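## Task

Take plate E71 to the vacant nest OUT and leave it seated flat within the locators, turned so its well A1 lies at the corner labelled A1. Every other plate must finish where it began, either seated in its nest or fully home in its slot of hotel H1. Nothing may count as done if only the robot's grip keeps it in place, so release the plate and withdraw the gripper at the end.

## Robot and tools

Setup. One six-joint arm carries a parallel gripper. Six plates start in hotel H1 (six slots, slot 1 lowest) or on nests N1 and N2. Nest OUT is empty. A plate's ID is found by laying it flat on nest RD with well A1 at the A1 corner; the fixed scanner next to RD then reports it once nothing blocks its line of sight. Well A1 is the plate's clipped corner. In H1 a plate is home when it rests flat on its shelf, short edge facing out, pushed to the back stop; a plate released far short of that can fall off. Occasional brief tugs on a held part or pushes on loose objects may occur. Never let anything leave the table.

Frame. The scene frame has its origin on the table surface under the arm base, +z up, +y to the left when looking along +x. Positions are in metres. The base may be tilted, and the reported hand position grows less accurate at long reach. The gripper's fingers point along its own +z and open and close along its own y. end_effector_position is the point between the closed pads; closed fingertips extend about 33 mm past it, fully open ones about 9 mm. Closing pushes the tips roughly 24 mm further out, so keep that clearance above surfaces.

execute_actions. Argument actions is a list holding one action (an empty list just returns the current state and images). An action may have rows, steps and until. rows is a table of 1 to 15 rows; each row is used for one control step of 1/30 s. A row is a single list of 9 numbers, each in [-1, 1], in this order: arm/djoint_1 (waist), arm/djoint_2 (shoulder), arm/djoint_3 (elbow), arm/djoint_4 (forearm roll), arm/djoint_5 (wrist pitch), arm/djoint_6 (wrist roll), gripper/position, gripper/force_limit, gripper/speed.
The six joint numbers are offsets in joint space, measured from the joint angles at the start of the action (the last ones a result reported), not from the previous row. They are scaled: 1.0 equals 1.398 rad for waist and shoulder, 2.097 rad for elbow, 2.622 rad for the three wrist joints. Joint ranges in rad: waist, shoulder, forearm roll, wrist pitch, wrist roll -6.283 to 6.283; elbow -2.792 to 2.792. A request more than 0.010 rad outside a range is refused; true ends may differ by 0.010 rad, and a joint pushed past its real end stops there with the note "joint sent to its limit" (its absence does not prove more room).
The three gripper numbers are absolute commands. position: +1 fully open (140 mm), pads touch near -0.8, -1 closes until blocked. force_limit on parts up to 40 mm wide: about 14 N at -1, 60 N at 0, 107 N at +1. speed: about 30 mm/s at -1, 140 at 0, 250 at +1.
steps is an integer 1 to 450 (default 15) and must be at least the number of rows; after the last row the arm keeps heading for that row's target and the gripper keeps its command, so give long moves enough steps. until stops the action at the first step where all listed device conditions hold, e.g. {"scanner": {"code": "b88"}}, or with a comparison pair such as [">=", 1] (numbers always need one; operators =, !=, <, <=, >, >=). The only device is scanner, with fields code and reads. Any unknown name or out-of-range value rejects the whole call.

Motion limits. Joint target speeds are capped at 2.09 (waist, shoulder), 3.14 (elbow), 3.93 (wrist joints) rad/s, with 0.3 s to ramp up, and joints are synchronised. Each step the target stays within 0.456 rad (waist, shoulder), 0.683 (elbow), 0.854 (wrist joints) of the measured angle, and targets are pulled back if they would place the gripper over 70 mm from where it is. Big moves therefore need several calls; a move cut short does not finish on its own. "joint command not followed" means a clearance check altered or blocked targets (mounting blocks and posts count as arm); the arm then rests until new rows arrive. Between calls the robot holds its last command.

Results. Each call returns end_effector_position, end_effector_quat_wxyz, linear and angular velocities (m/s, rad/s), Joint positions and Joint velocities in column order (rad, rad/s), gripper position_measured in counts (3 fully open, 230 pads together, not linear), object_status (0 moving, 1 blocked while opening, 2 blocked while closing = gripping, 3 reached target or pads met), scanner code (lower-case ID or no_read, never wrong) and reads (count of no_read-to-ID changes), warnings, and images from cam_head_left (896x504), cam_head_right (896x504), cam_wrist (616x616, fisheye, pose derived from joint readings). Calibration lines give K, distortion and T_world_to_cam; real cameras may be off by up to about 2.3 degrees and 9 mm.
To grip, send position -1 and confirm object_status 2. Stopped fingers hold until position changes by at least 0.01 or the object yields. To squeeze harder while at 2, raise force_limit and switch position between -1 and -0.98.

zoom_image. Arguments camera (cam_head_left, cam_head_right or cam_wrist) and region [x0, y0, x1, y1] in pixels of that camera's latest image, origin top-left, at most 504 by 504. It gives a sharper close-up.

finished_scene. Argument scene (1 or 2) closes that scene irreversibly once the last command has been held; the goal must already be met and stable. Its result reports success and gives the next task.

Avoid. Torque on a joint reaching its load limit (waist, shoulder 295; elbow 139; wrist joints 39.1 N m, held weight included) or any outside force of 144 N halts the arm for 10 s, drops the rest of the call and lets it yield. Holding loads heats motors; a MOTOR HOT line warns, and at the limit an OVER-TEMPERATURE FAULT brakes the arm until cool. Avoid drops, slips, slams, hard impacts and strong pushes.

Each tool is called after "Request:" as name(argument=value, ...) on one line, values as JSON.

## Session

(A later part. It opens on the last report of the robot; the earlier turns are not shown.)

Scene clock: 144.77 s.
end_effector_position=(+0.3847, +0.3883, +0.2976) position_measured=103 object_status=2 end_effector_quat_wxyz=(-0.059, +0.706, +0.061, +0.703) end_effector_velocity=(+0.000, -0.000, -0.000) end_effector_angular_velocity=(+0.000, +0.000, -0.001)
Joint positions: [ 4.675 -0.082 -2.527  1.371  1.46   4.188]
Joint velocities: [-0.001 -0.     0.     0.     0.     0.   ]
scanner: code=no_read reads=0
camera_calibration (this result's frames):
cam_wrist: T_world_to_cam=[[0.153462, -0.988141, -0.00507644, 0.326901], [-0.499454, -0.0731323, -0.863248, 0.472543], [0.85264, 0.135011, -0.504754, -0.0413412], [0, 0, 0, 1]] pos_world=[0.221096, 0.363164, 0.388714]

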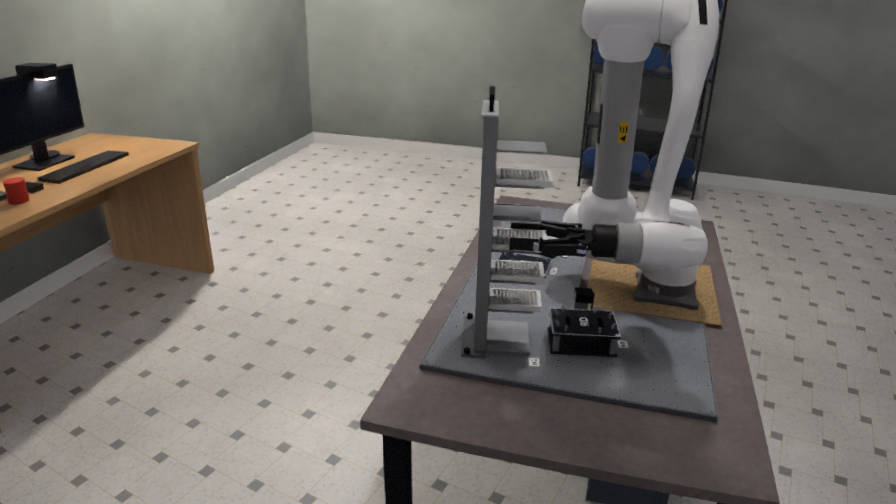

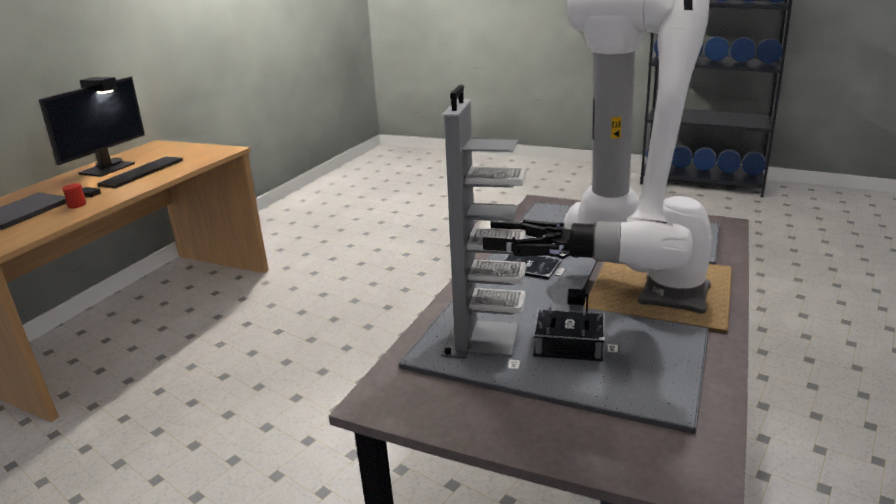

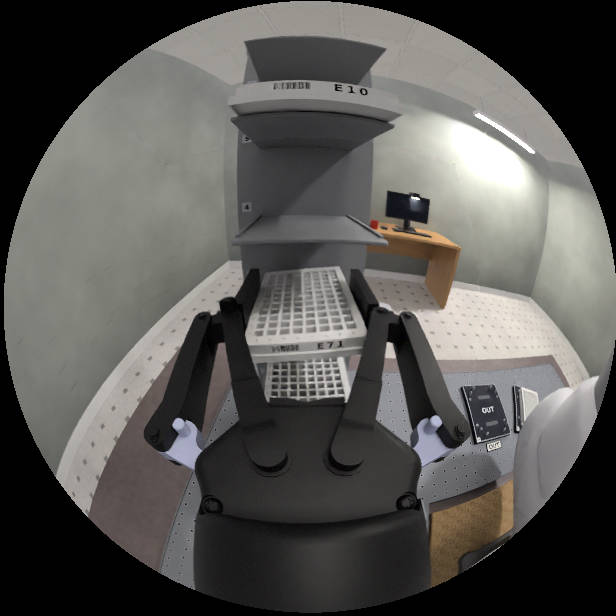

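Request:
execute_actions(actions=[{"rows":[[0,0,0,0,0,0,0.6,0,0]],"steps":15}])

Request:
execute_actions(actions=[{"rows":[[0.045,0,-0.005,0.021,0.012,0.003,0.6,0,0]],"steps":25}])

Request:
execute_actions(actions=[{"rows":[[0,0,0,0,0,0,-1,-0.3,-0.6]],"steps":45}])

Scene clock: 148.80 s.
end_effector_position=(+0.3847, +0.3886, +0.2978) position_measured=53 object_status=3 end_effector_quat_wxyz=(-0.059, +0.706, +0.060, +0.703) end_effector_velocity=(+0.000, -0.000, +0.000) end_effector_angular_velocity=(+0.001, +0.000, -0.000)
Joint positions: [ 4.675 -0.082 -2.526  1.371  1.46   4.188]
Joint velocities: [-0.  0.  0.  0.  0.  0.]
scanner: code=no_read reads=0
camera_calibration (this result's frames):
cam_wrist: T_world_to_cam=[[0.153639, -0.988112, -0.00552079, 0.32721], [-0.499286, -0.072809, -0.863373, 0.472619], [0.852707, 0.135404, -0.504537, -0.0415319], [0, 0, 0, 1]] pos_world=[0.221114, 0.363354, 0.388898]

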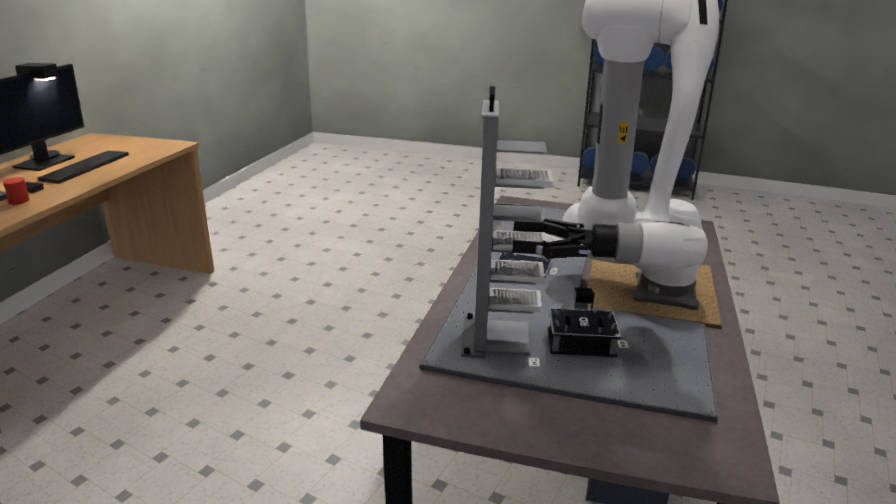

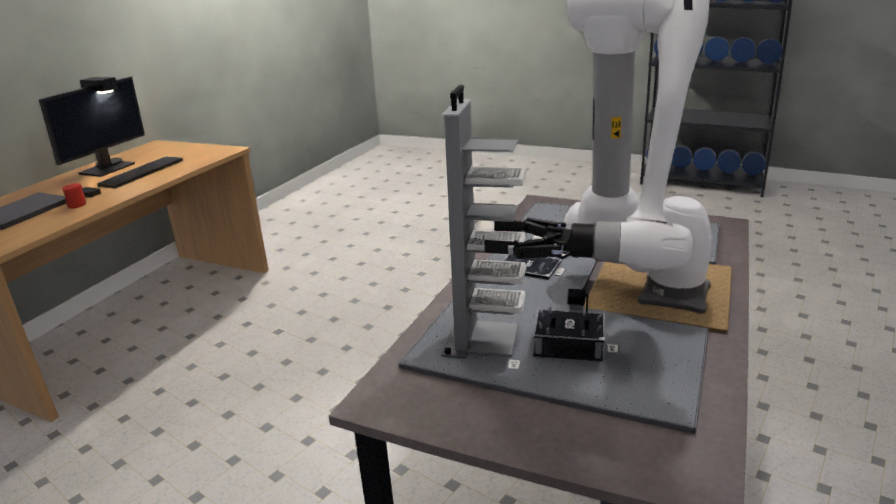

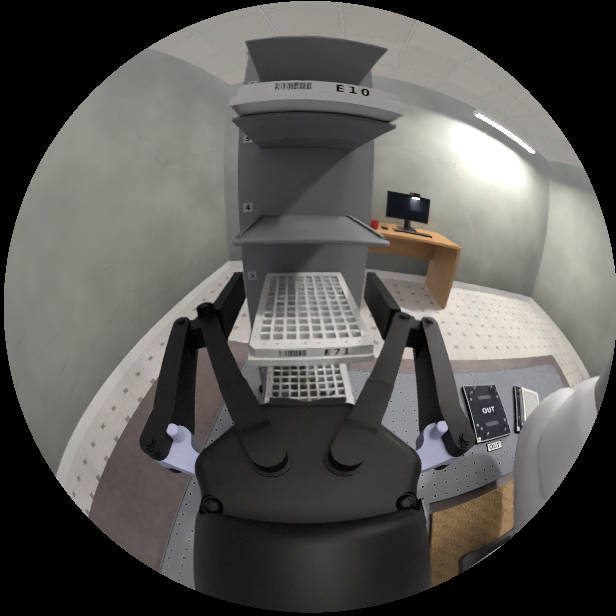

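Scene clock: 149.63 s.
end_effector_position=(+0.3637, +0.3862, +0.2944) position_measured=53 object_status=3 end_effector_quat_wxyz=(-0.060, +0.707, +0.059, +0.703) end_effector_velocity=(+0.000, +0.000, +0.000) end_effector_angular_velocity=(+0.002, +0.000, +0.000)
Joint positions: [ 4.738 -0.082 -2.537  1.426  1.491  4.196]
Joint velocities: [-0.     0.     0.    -0.    -0.     0.001]
scanner: code=no_read reads=0
camera_calibration (this result's frames):
cam_wrist: T_world_to_cam=[[0.153384, -0.98813, -0.00856387, 0.329063], [-0.501384, -0.0703541, -0.86236, 0.458535], [0.851521, 0.136566, -0.506223, -0.0245333], [0, 0, 0, 1]] pos_world=[0.20032, 0.360768, 0.385821]

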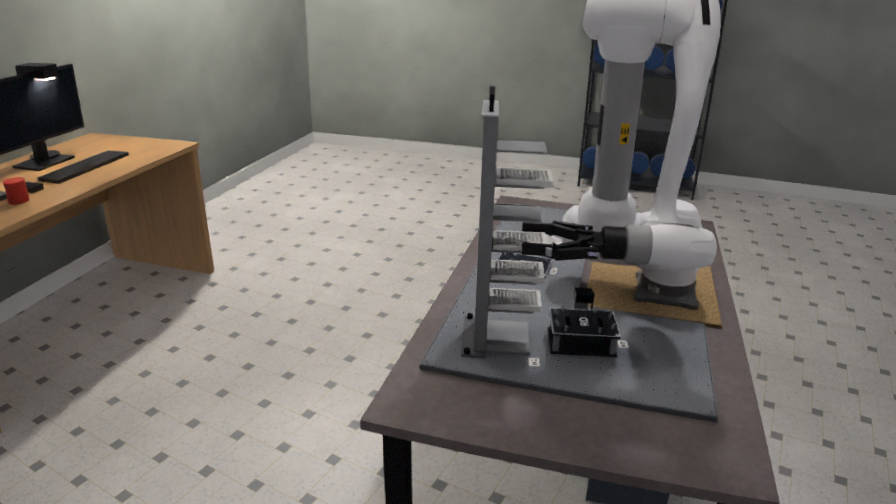

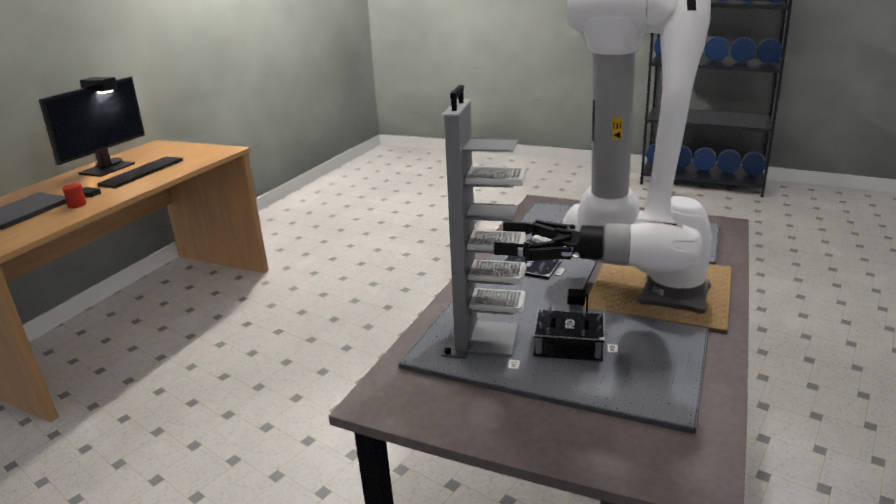

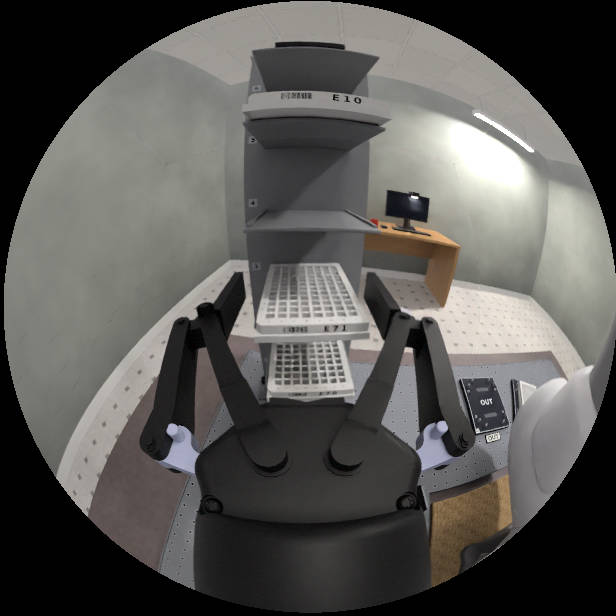

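Scene clock: 151.13 s.
end_effector_position=(+0.3637, +0.3862, +0.2944) position_measured=102 object_status=2 end_effector_quat_wxyz=(-0.060, +0.707, +0.059, +0.703) end_effector_velocity=(+0.000, -0.001, +0.000) end_effector_angular_velocity=(+0.000, -0.000, -0.001)
Joint positions: [ 4.738 -0.082 -2.537  1.426  1.491  4.196]
Joint velocities: [-0.001  0.001  0.     0.     0.    -0.001]
scanner: code=no_read reads=0
camera_calibration (this result's frames):
cam_wrist: T_world_to_cam=[[0.153357, -0.988134, -0.00854724, 0.329052], [-0.501398, -0.0703572, -0.862351, 0.458528], [0.851517, 0.136533, -0.506238, -0.0245192], [0, 0, 0, 1]] pos_world=[0.200321, 0.360756, 0.385813]

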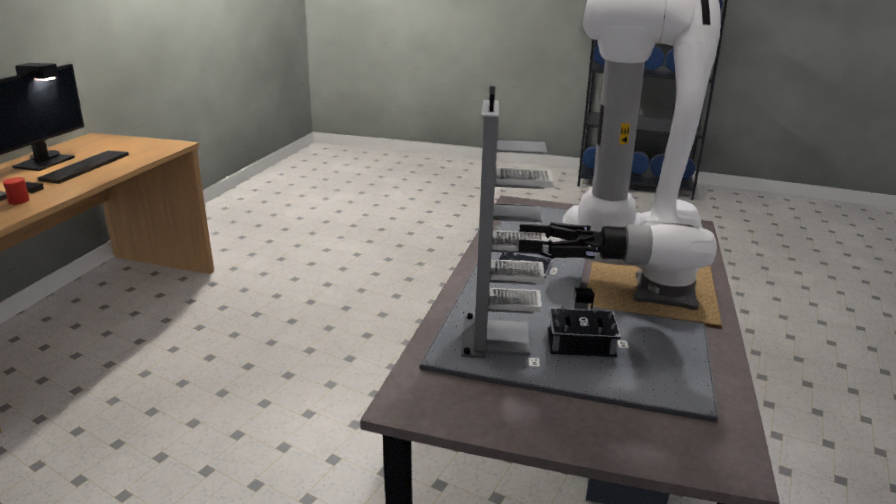

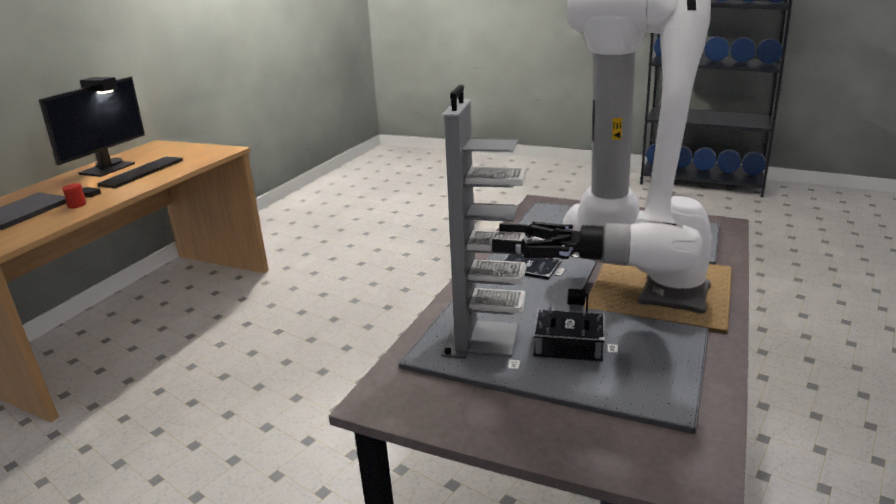

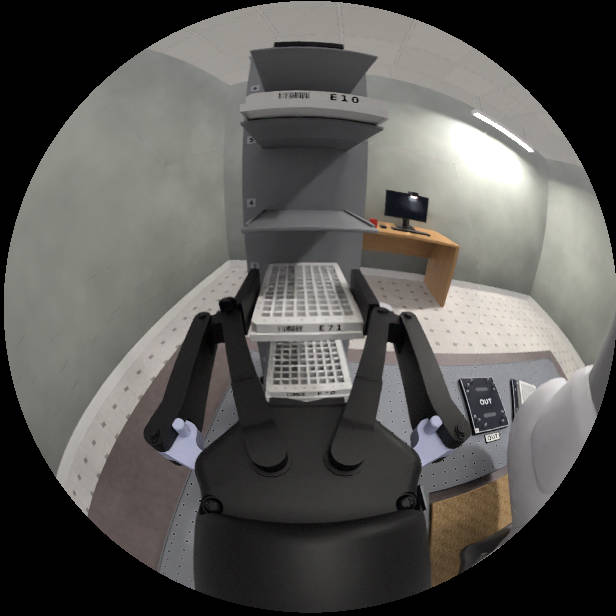

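Request:
execute_actions(actions=[{"rows":[[0.132,0.024,-0.01,0.062,0.034,-0.006,-1,-0.3,0]],"steps":45}])

Scene clock: 174.43 s.
end_effector_position=(+0.3054, +0.3721, +0.2986) position_measured=106 object_status=2 end_effector_quat_wxyz=(-0.060, +0.708, +0.058, +0.701) end_effector_velocity=(-0.000, +0.000, -0.000) end_effector_angular_velocity=(+0.001, +0.000, +0.001)
Joint positions: [ 4.922 -0.049 -2.558  1.588  1.581  4.181]
Joint velocities: [ 0.    -0.     0.    -0.    -0.     0.001]
scanner: code=no_read reads=0
camera_calibration (this result's frames):
cam_wrist: T_world_to_cam=[[0.152661, -0.988214, -0.0112943, 0.325152], [-0.505014, -0.0681817, -0.860414, 0.431628], [0.849503, 0.137056, -0.50947, 0.0305938], [0, 0, 0, 1]] pos_world=[0.142351, 0.346556, 0.390638]

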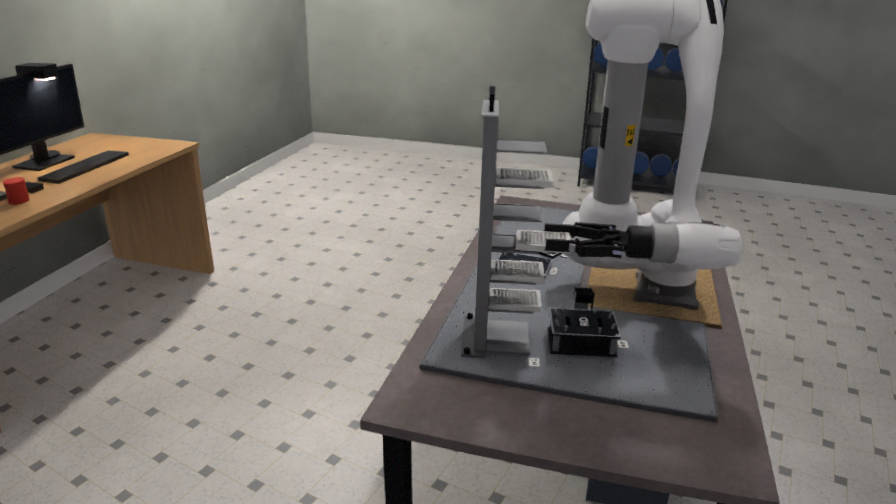

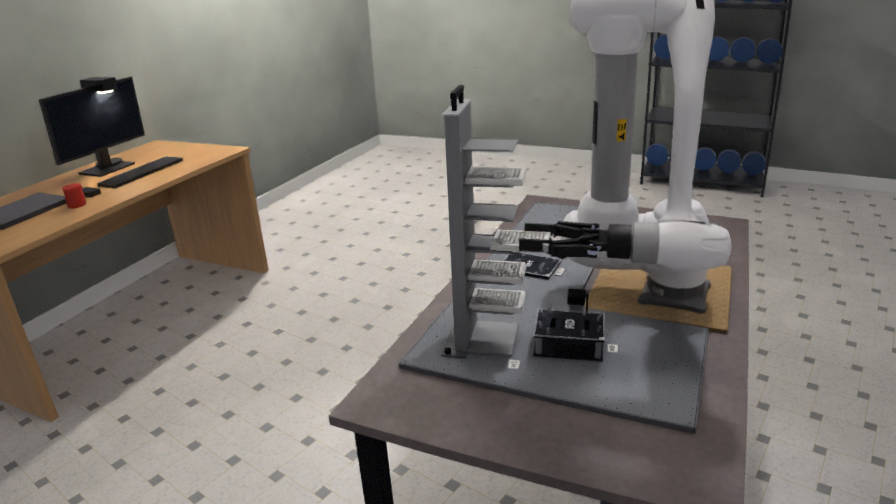

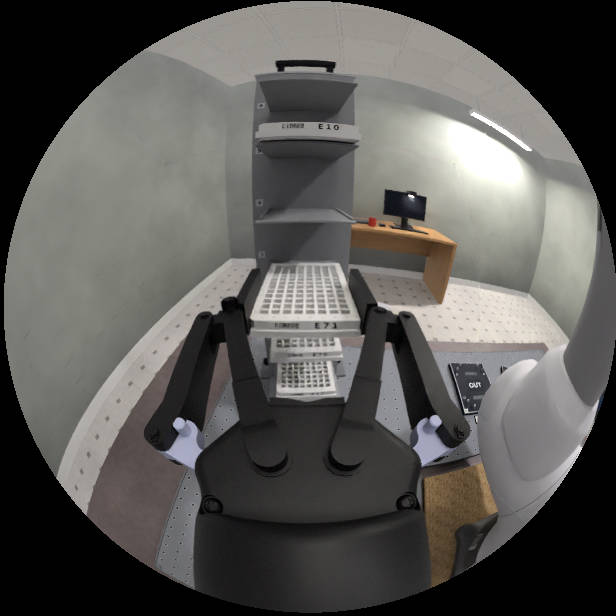

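Request:
execute_actions(actions=[{"rows":[[0.137,0.003,-0.001,0.063,0.037,0.003,-0.98,0.3,0]],"steps":45}])

Scene clock: 178.17 s.
end_effector_position=(+0.2462, +0.3602, +0.2997) position_measured=109 object_status=2 end_effector_quat_wxyz=(-0.061, +0.708, +0.058, +0.701) end_effector_velocity=(+0.000, -0.000, +0.000) end_effector_angular_velocity=(+0.000, +0.000, -0.000)
Joint positions: [ 5.114 -0.045 -2.56   1.753  1.678  4.188]
Joint velocities: [ 0.     0.001 -0.     0.    -0.    -0.   ]
scanner: code=no_read reads=0
camera_calibration (this result's frames):
cam_wrist: T_world_to_cam=[[0.152964, -0.988165, -0.0114783, 0.322367], [-0.505326, -0.0682305, -0.860227, 0.401955], [0.849263, 0.137384, -0.509783, 0.0831], [0, 0, 0, 1]] pos_world=[0.0832341, 0.334561, 0.391836]

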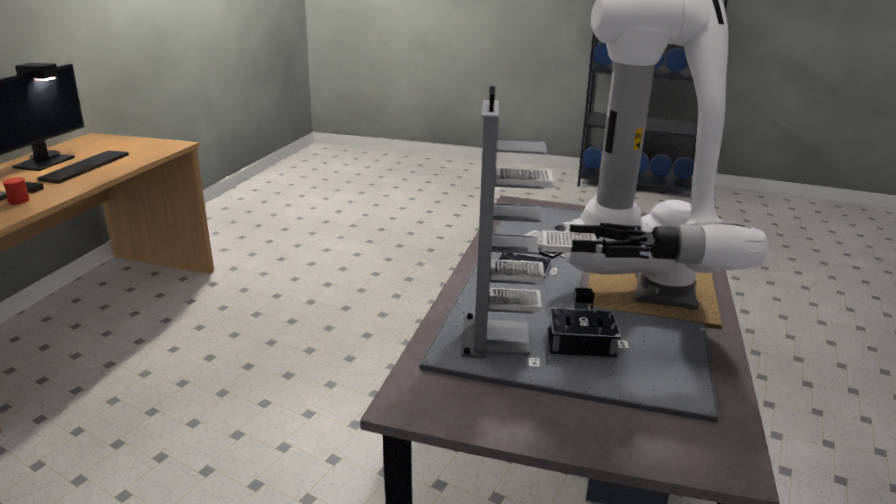

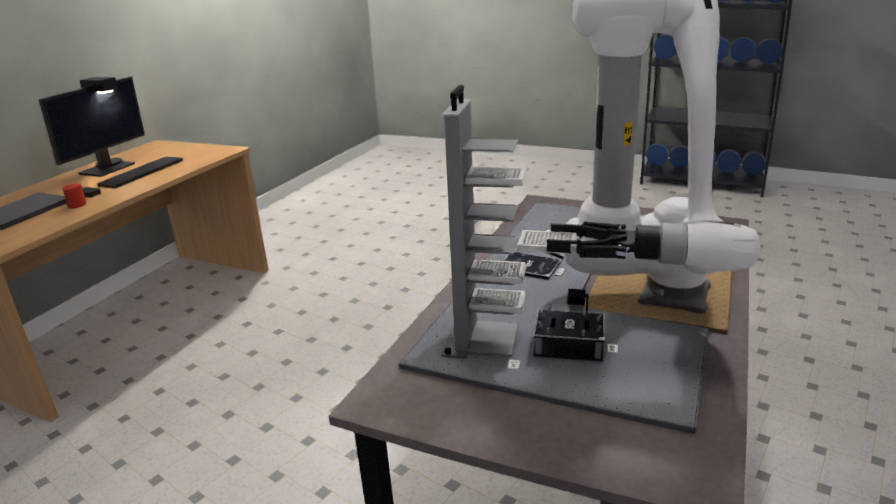

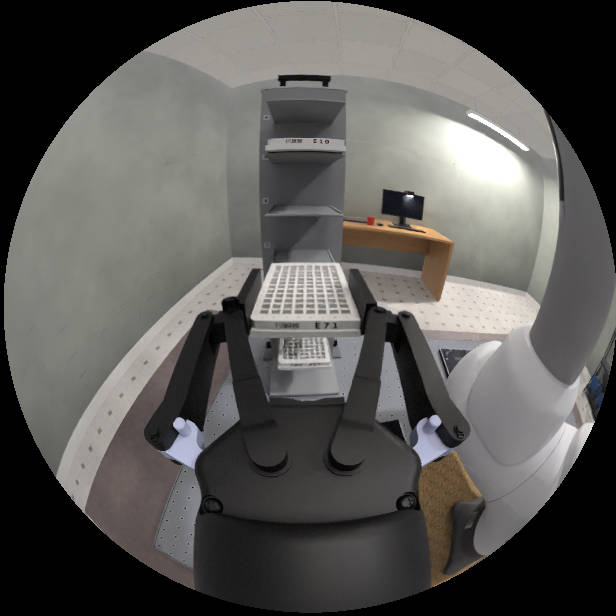

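Request:
execute_actions(actions=[{"rows":[[0.076,-0.318,0.019,0.124,-0.016,0.157,-0.98,0.3,0]],"steps":60}])

Scene clock: 188.93 s.
end_effector_position=(+0.1937, +0.3307, +0.1546) position_measured=109 object_status=2 end_effector_quat_wxyz=(+0.008, +0.710, -0.010, +0.704) end_effector_velocity=(+0.000, -0.000, +0.000) end_effector_angular_velocity=(+0.000, -0.001, -0.001)
Joint positions: [ 5.22  -0.489 -2.52   2.078  1.636  4.6  ]
Joint velocities: [-0.    -0.    -0.     0.     0.     0.001]
scanner: code=no_read reads=0
camera_calibration (this result's frames):
cam_wrist: T_world_to_cam=[[-0.0403414, -0.999139, -0.00966748, 0.340389], [-0.508171, 0.0288467, -0.860773, 0.21707], [0.860311, -0.029812, -0.508897, 0.110764], [0, 0, 0, 1]] pos_world=[0.0287486, 0.337136, 0.246506]

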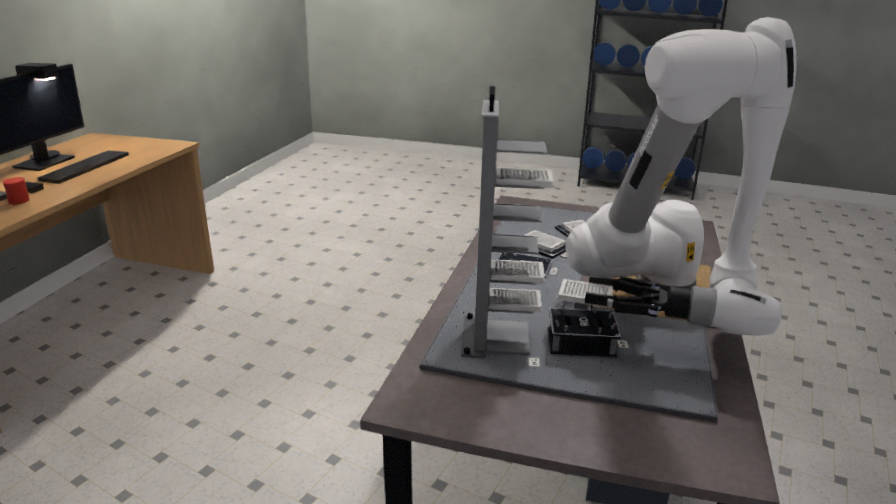

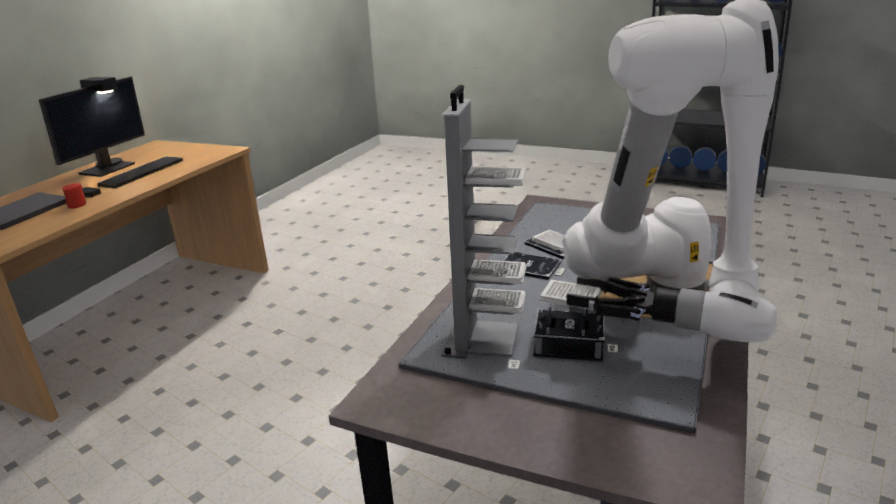

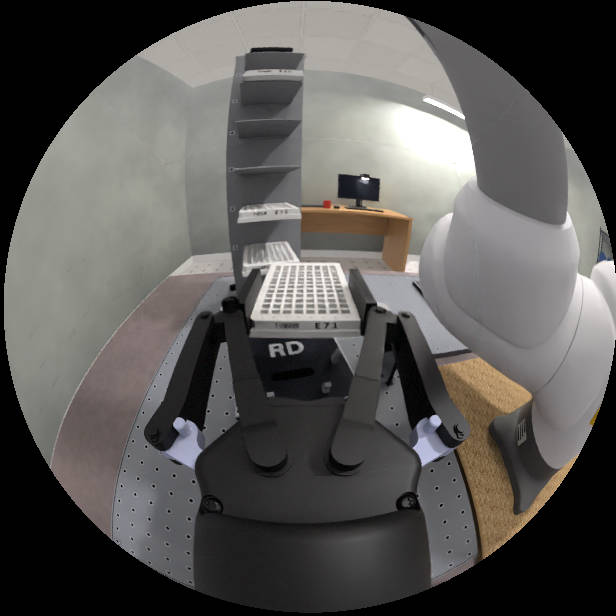

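Request:
zoom_image(camera="cam_wrist", region=[200,250,420,450])

Request:
zoom_image(camera="cam_head_left", region=[500,250,700,380])

Region (200, 250, 420, 450) of cam_wrist's 616x616 image, scaled by 2.291, with more detail than that image has; it fills the top 458 rows of this view, and the rest is white.

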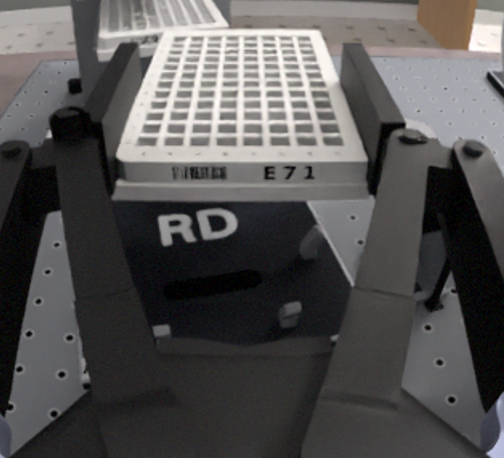

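Region (500, 250, 700, 380) of cam_head_left's 896x504 image, scaled by 2.520, with more detail than that image has; it fills the top 328 rows of this view, and the rest is white.

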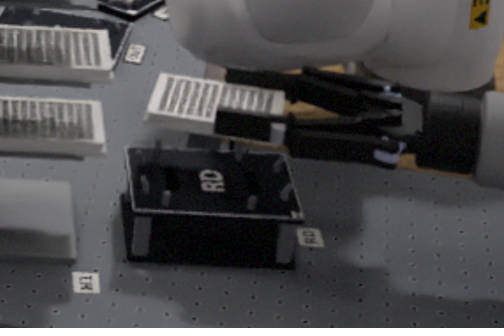

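Request:
execute_actions(actions=[{"rows":[[0.072,-0.047,-0.022,-0.026,-0.022,0.037,-0.98,0.3,0]],"steps":40}])

Request:
zoom_image(camera="cam_wrist", region=[200,250,420,450])

Request:
zoom_image(camera="cam_head_left", region=[500,250,700,380])

Scene clock: 212.53 s.
end_effector_position=(+0.1716, +0.3496, +0.1291) position_measured=109 object_status=2 end_effector_quat_wxyz=(-0.053, +0.709, +0.051, +0.701) end_effector_velocity=(+0.000, -0.000, +0.000) end_effector_angular_velocity=(+0.001, -0.000, -0.000)
Joint positions: [ 5.321 -0.555 -2.566  2.01   1.578  4.697]
Joint velocities: [-0.    -0.    -0.    -0.     0.     0.001]
scanner: code=no_read reads=0
camera_calibration (this result's frames):
cam_wrist: T_world_to_cam=[[0.131762, -0.991219, -0.0111196, 0.326016], [-0.50732, -0.0577922, -0.859818, 0.213343], [0.851625, 0.118933, -0.51048, 0.0670766], [0, 0, 0, 1]] pos_world=[0.00815232, 0.327505, 0.221302]

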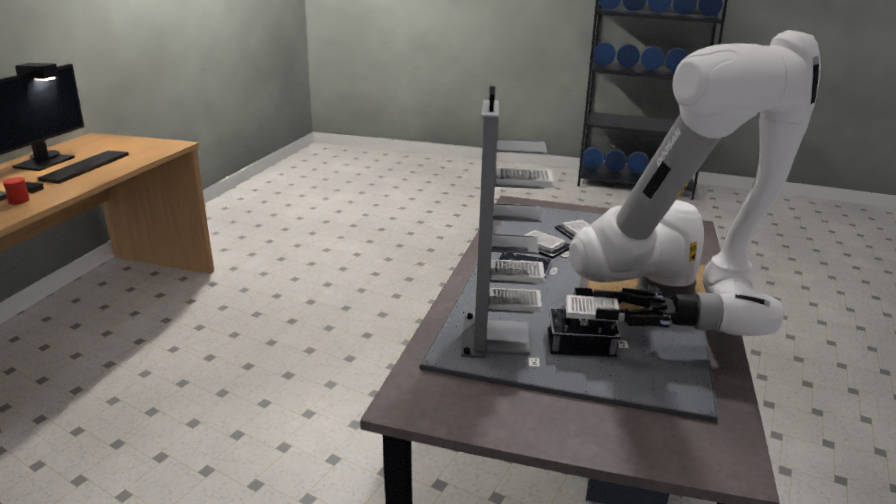

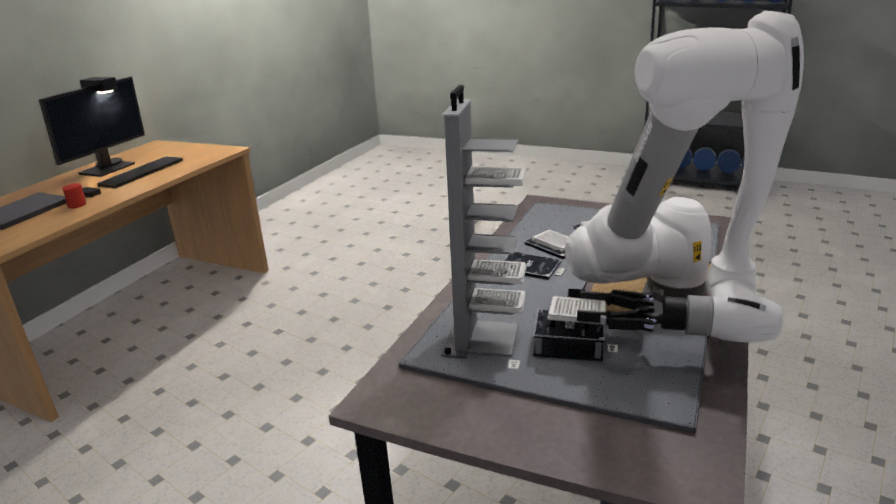

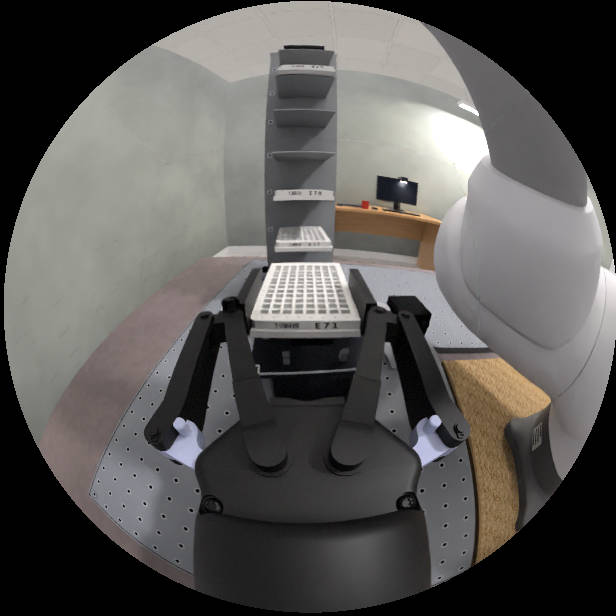

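Region (200, 250, 420, 450) of cam_wrist's 616x616 image, scaled by 2.291, with more detail than that image has; it fills the top 458 rows of this view, and the rest is white.

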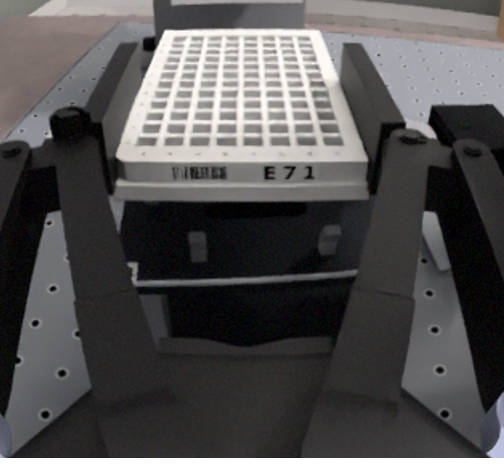

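Region (500, 250, 700, 380) of cam_head_left's 896x504 image, scaled by 2.520, with more detail than that image has; it fills the top 328 rows of this view, and the rest is white.

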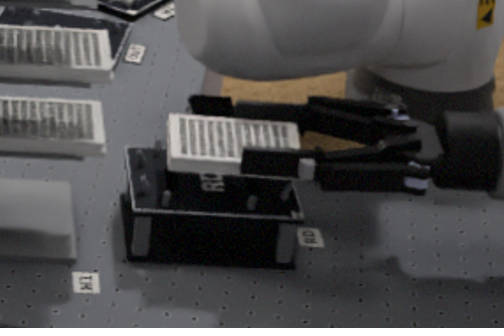

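Request:
execute_actions(actions=[{"rows":[[-0.051,-0.031,-0.012,-0.027,-0.009,0.024,-0.98,0.3,0]],"steps":40}])

Request:
zoom_image(camera="cam_wrist", region=[200,250,420,450])

Request:
zoom_image(camera="cam_head_left", region=[500,250,700,380])

Scene clock: 222.93 s.
end_effector_position=(+0.2011, +0.3460, +0.1155) position_measured=109 object_status=2 end_effector_quat_wxyz=(-0.052, +0.708, +0.051, +0.702) end_effector_velocity=(-0.000, -0.000, -0.000) end_effector_angular_velocity=(+0.001, +0.000, -0.000)
Joint positions: [ 5.25  -0.598 -2.591  1.939  1.554  4.76 ]
Joint velocities: [ 0.    -0.     0.     0.     0.     0.001]
scanner: code=no_read reads=0
camera_calibration (this result's frames):
cam_wrist: T_world_to_cam=[[0.130978, -0.991328, -0.0106365, 0.318614], [-0.505186, -0.0575077, -0.861092, 0.216092], [0.853014, 0.118157, -0.508337, 0.035155], [0, 0, 0, 1]] pos_world=[0.0374476, 0.324124, 0.207335]

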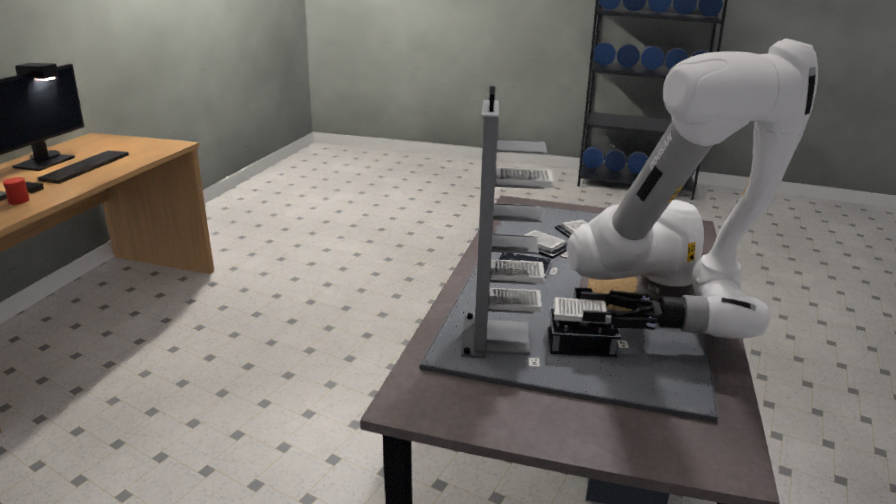

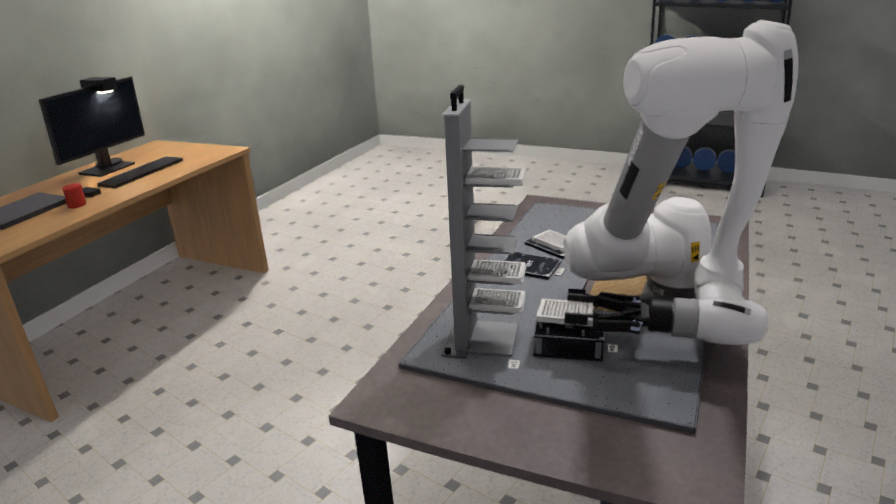

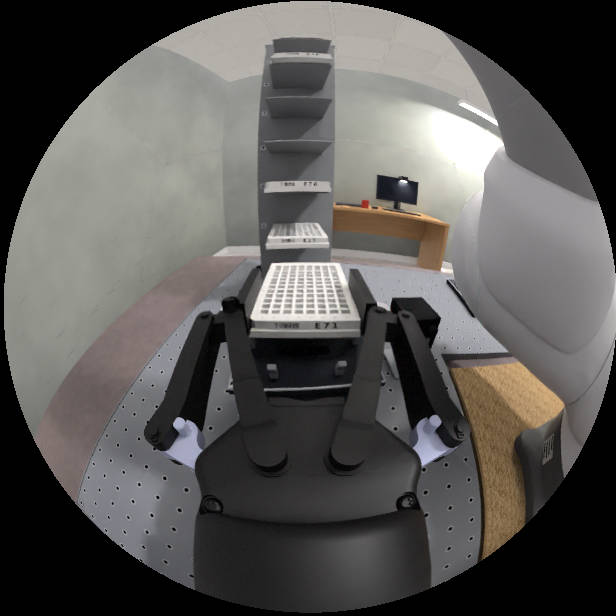

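Region (200, 250, 420, 450) of cam_wrist's 616x616 image, scaled by 2.291, with more detail than that image has; it fills the top 458 rows of this view, and the rest is white.

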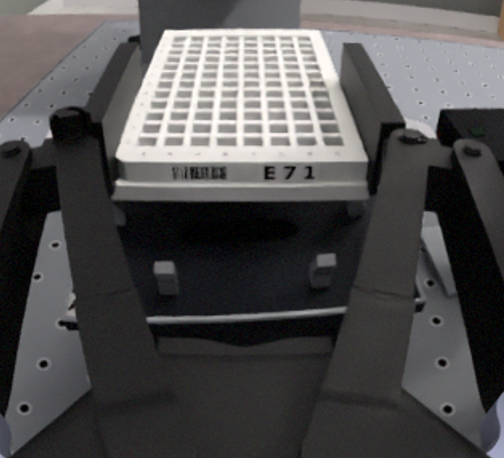

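Region (500, 250, 700, 380) of cam_head_left's 896x504 image, scaled by 2.520, with more detail than that image has; it fills the top 328 rows of this view, and the rest is white.

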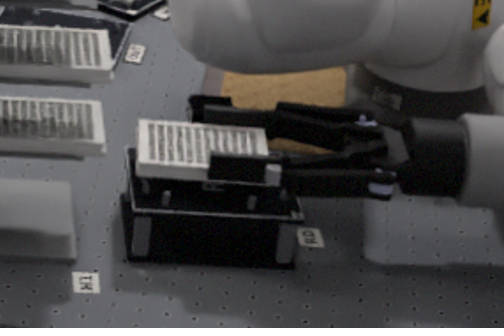

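Request:
execute_actions(actions=[{"rows":[[0,-0.022,0.0014,0,0,0.011,-0.98,0.3,0]],"steps":30}])

Request:
zoom_image(camera="cam_wrist", region=[200,250,420,450])

Request:
zoom_image(camera="cam_head_left", region=[500,250,700,380])

Scene clock: 229.43 s.
end_effector_position=(+0.2010, +0.3461, +0.1088) position_measured=109 object_status=2 end_effector_quat_wxyz=(-0.054, +0.705, +0.049, +0.706) end_effector_velocity=(-0.000, +0.000, +0.000) end_effector_angular_velocity=(+0.002, +0.000, +0.001)
Joint positions: [ 5.249 -0.629 -2.588  1.939  1.554  4.789]
Joint velocities: [ 0.     0.     0.    -0.     0.     0.001]
scanner: code=no_read reads=0
camera_calibration (this result's frames):
cam_wrist: T_world_to_cam=[[0.131188, -0.991264, -0.0136347, 0.318921], [-0.496978, -0.0538594, -0.86609, 0.207893], [0.857789, 0.120397, -0.499702, 0.0291516], [0, 0, 0, 1]] pos_world=[0.0364735, 0.323822, 0.198969]

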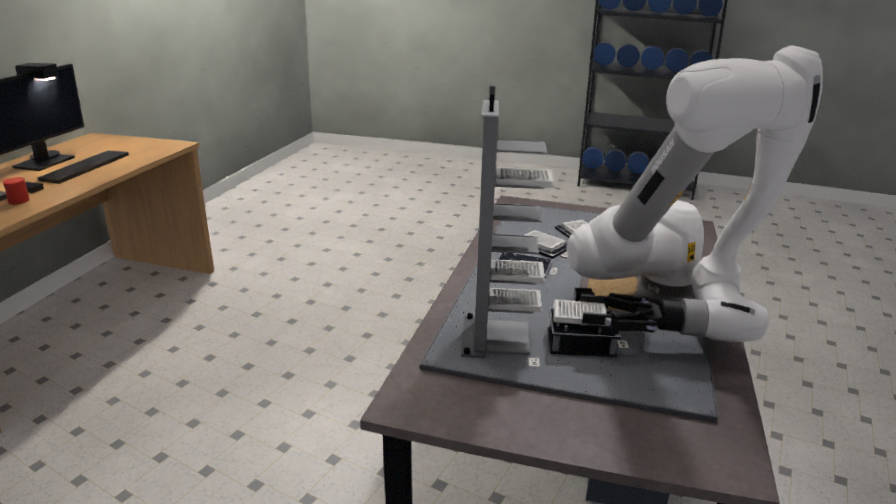

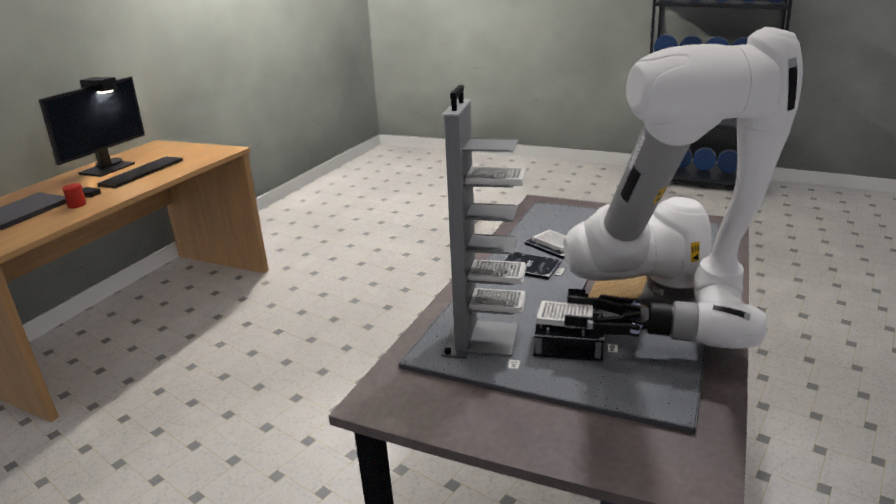

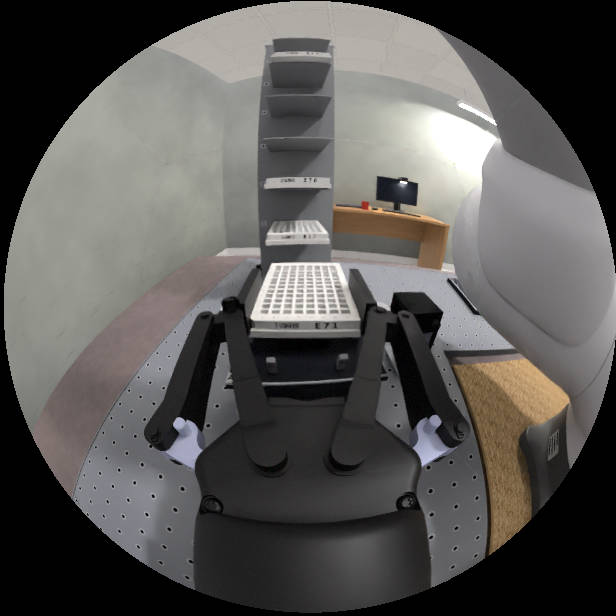

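Region (200, 250, 420, 450) of cam_wrist's 616x616 image, scaled by 2.291, with more detail than that image has; it fills the top 458 rows of this view, and the rest is white.

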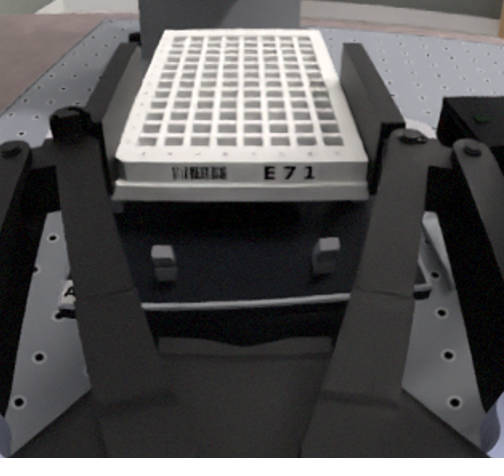

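Region (500, 250, 700, 380) of cam_head_left's 896x504 image, scaled by 2.520, with more detail than that image has; it fills the top 328 rows of this view, and the rest is white.

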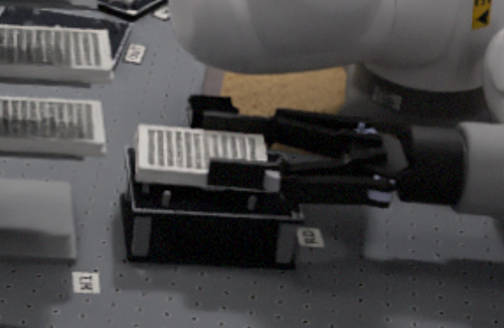

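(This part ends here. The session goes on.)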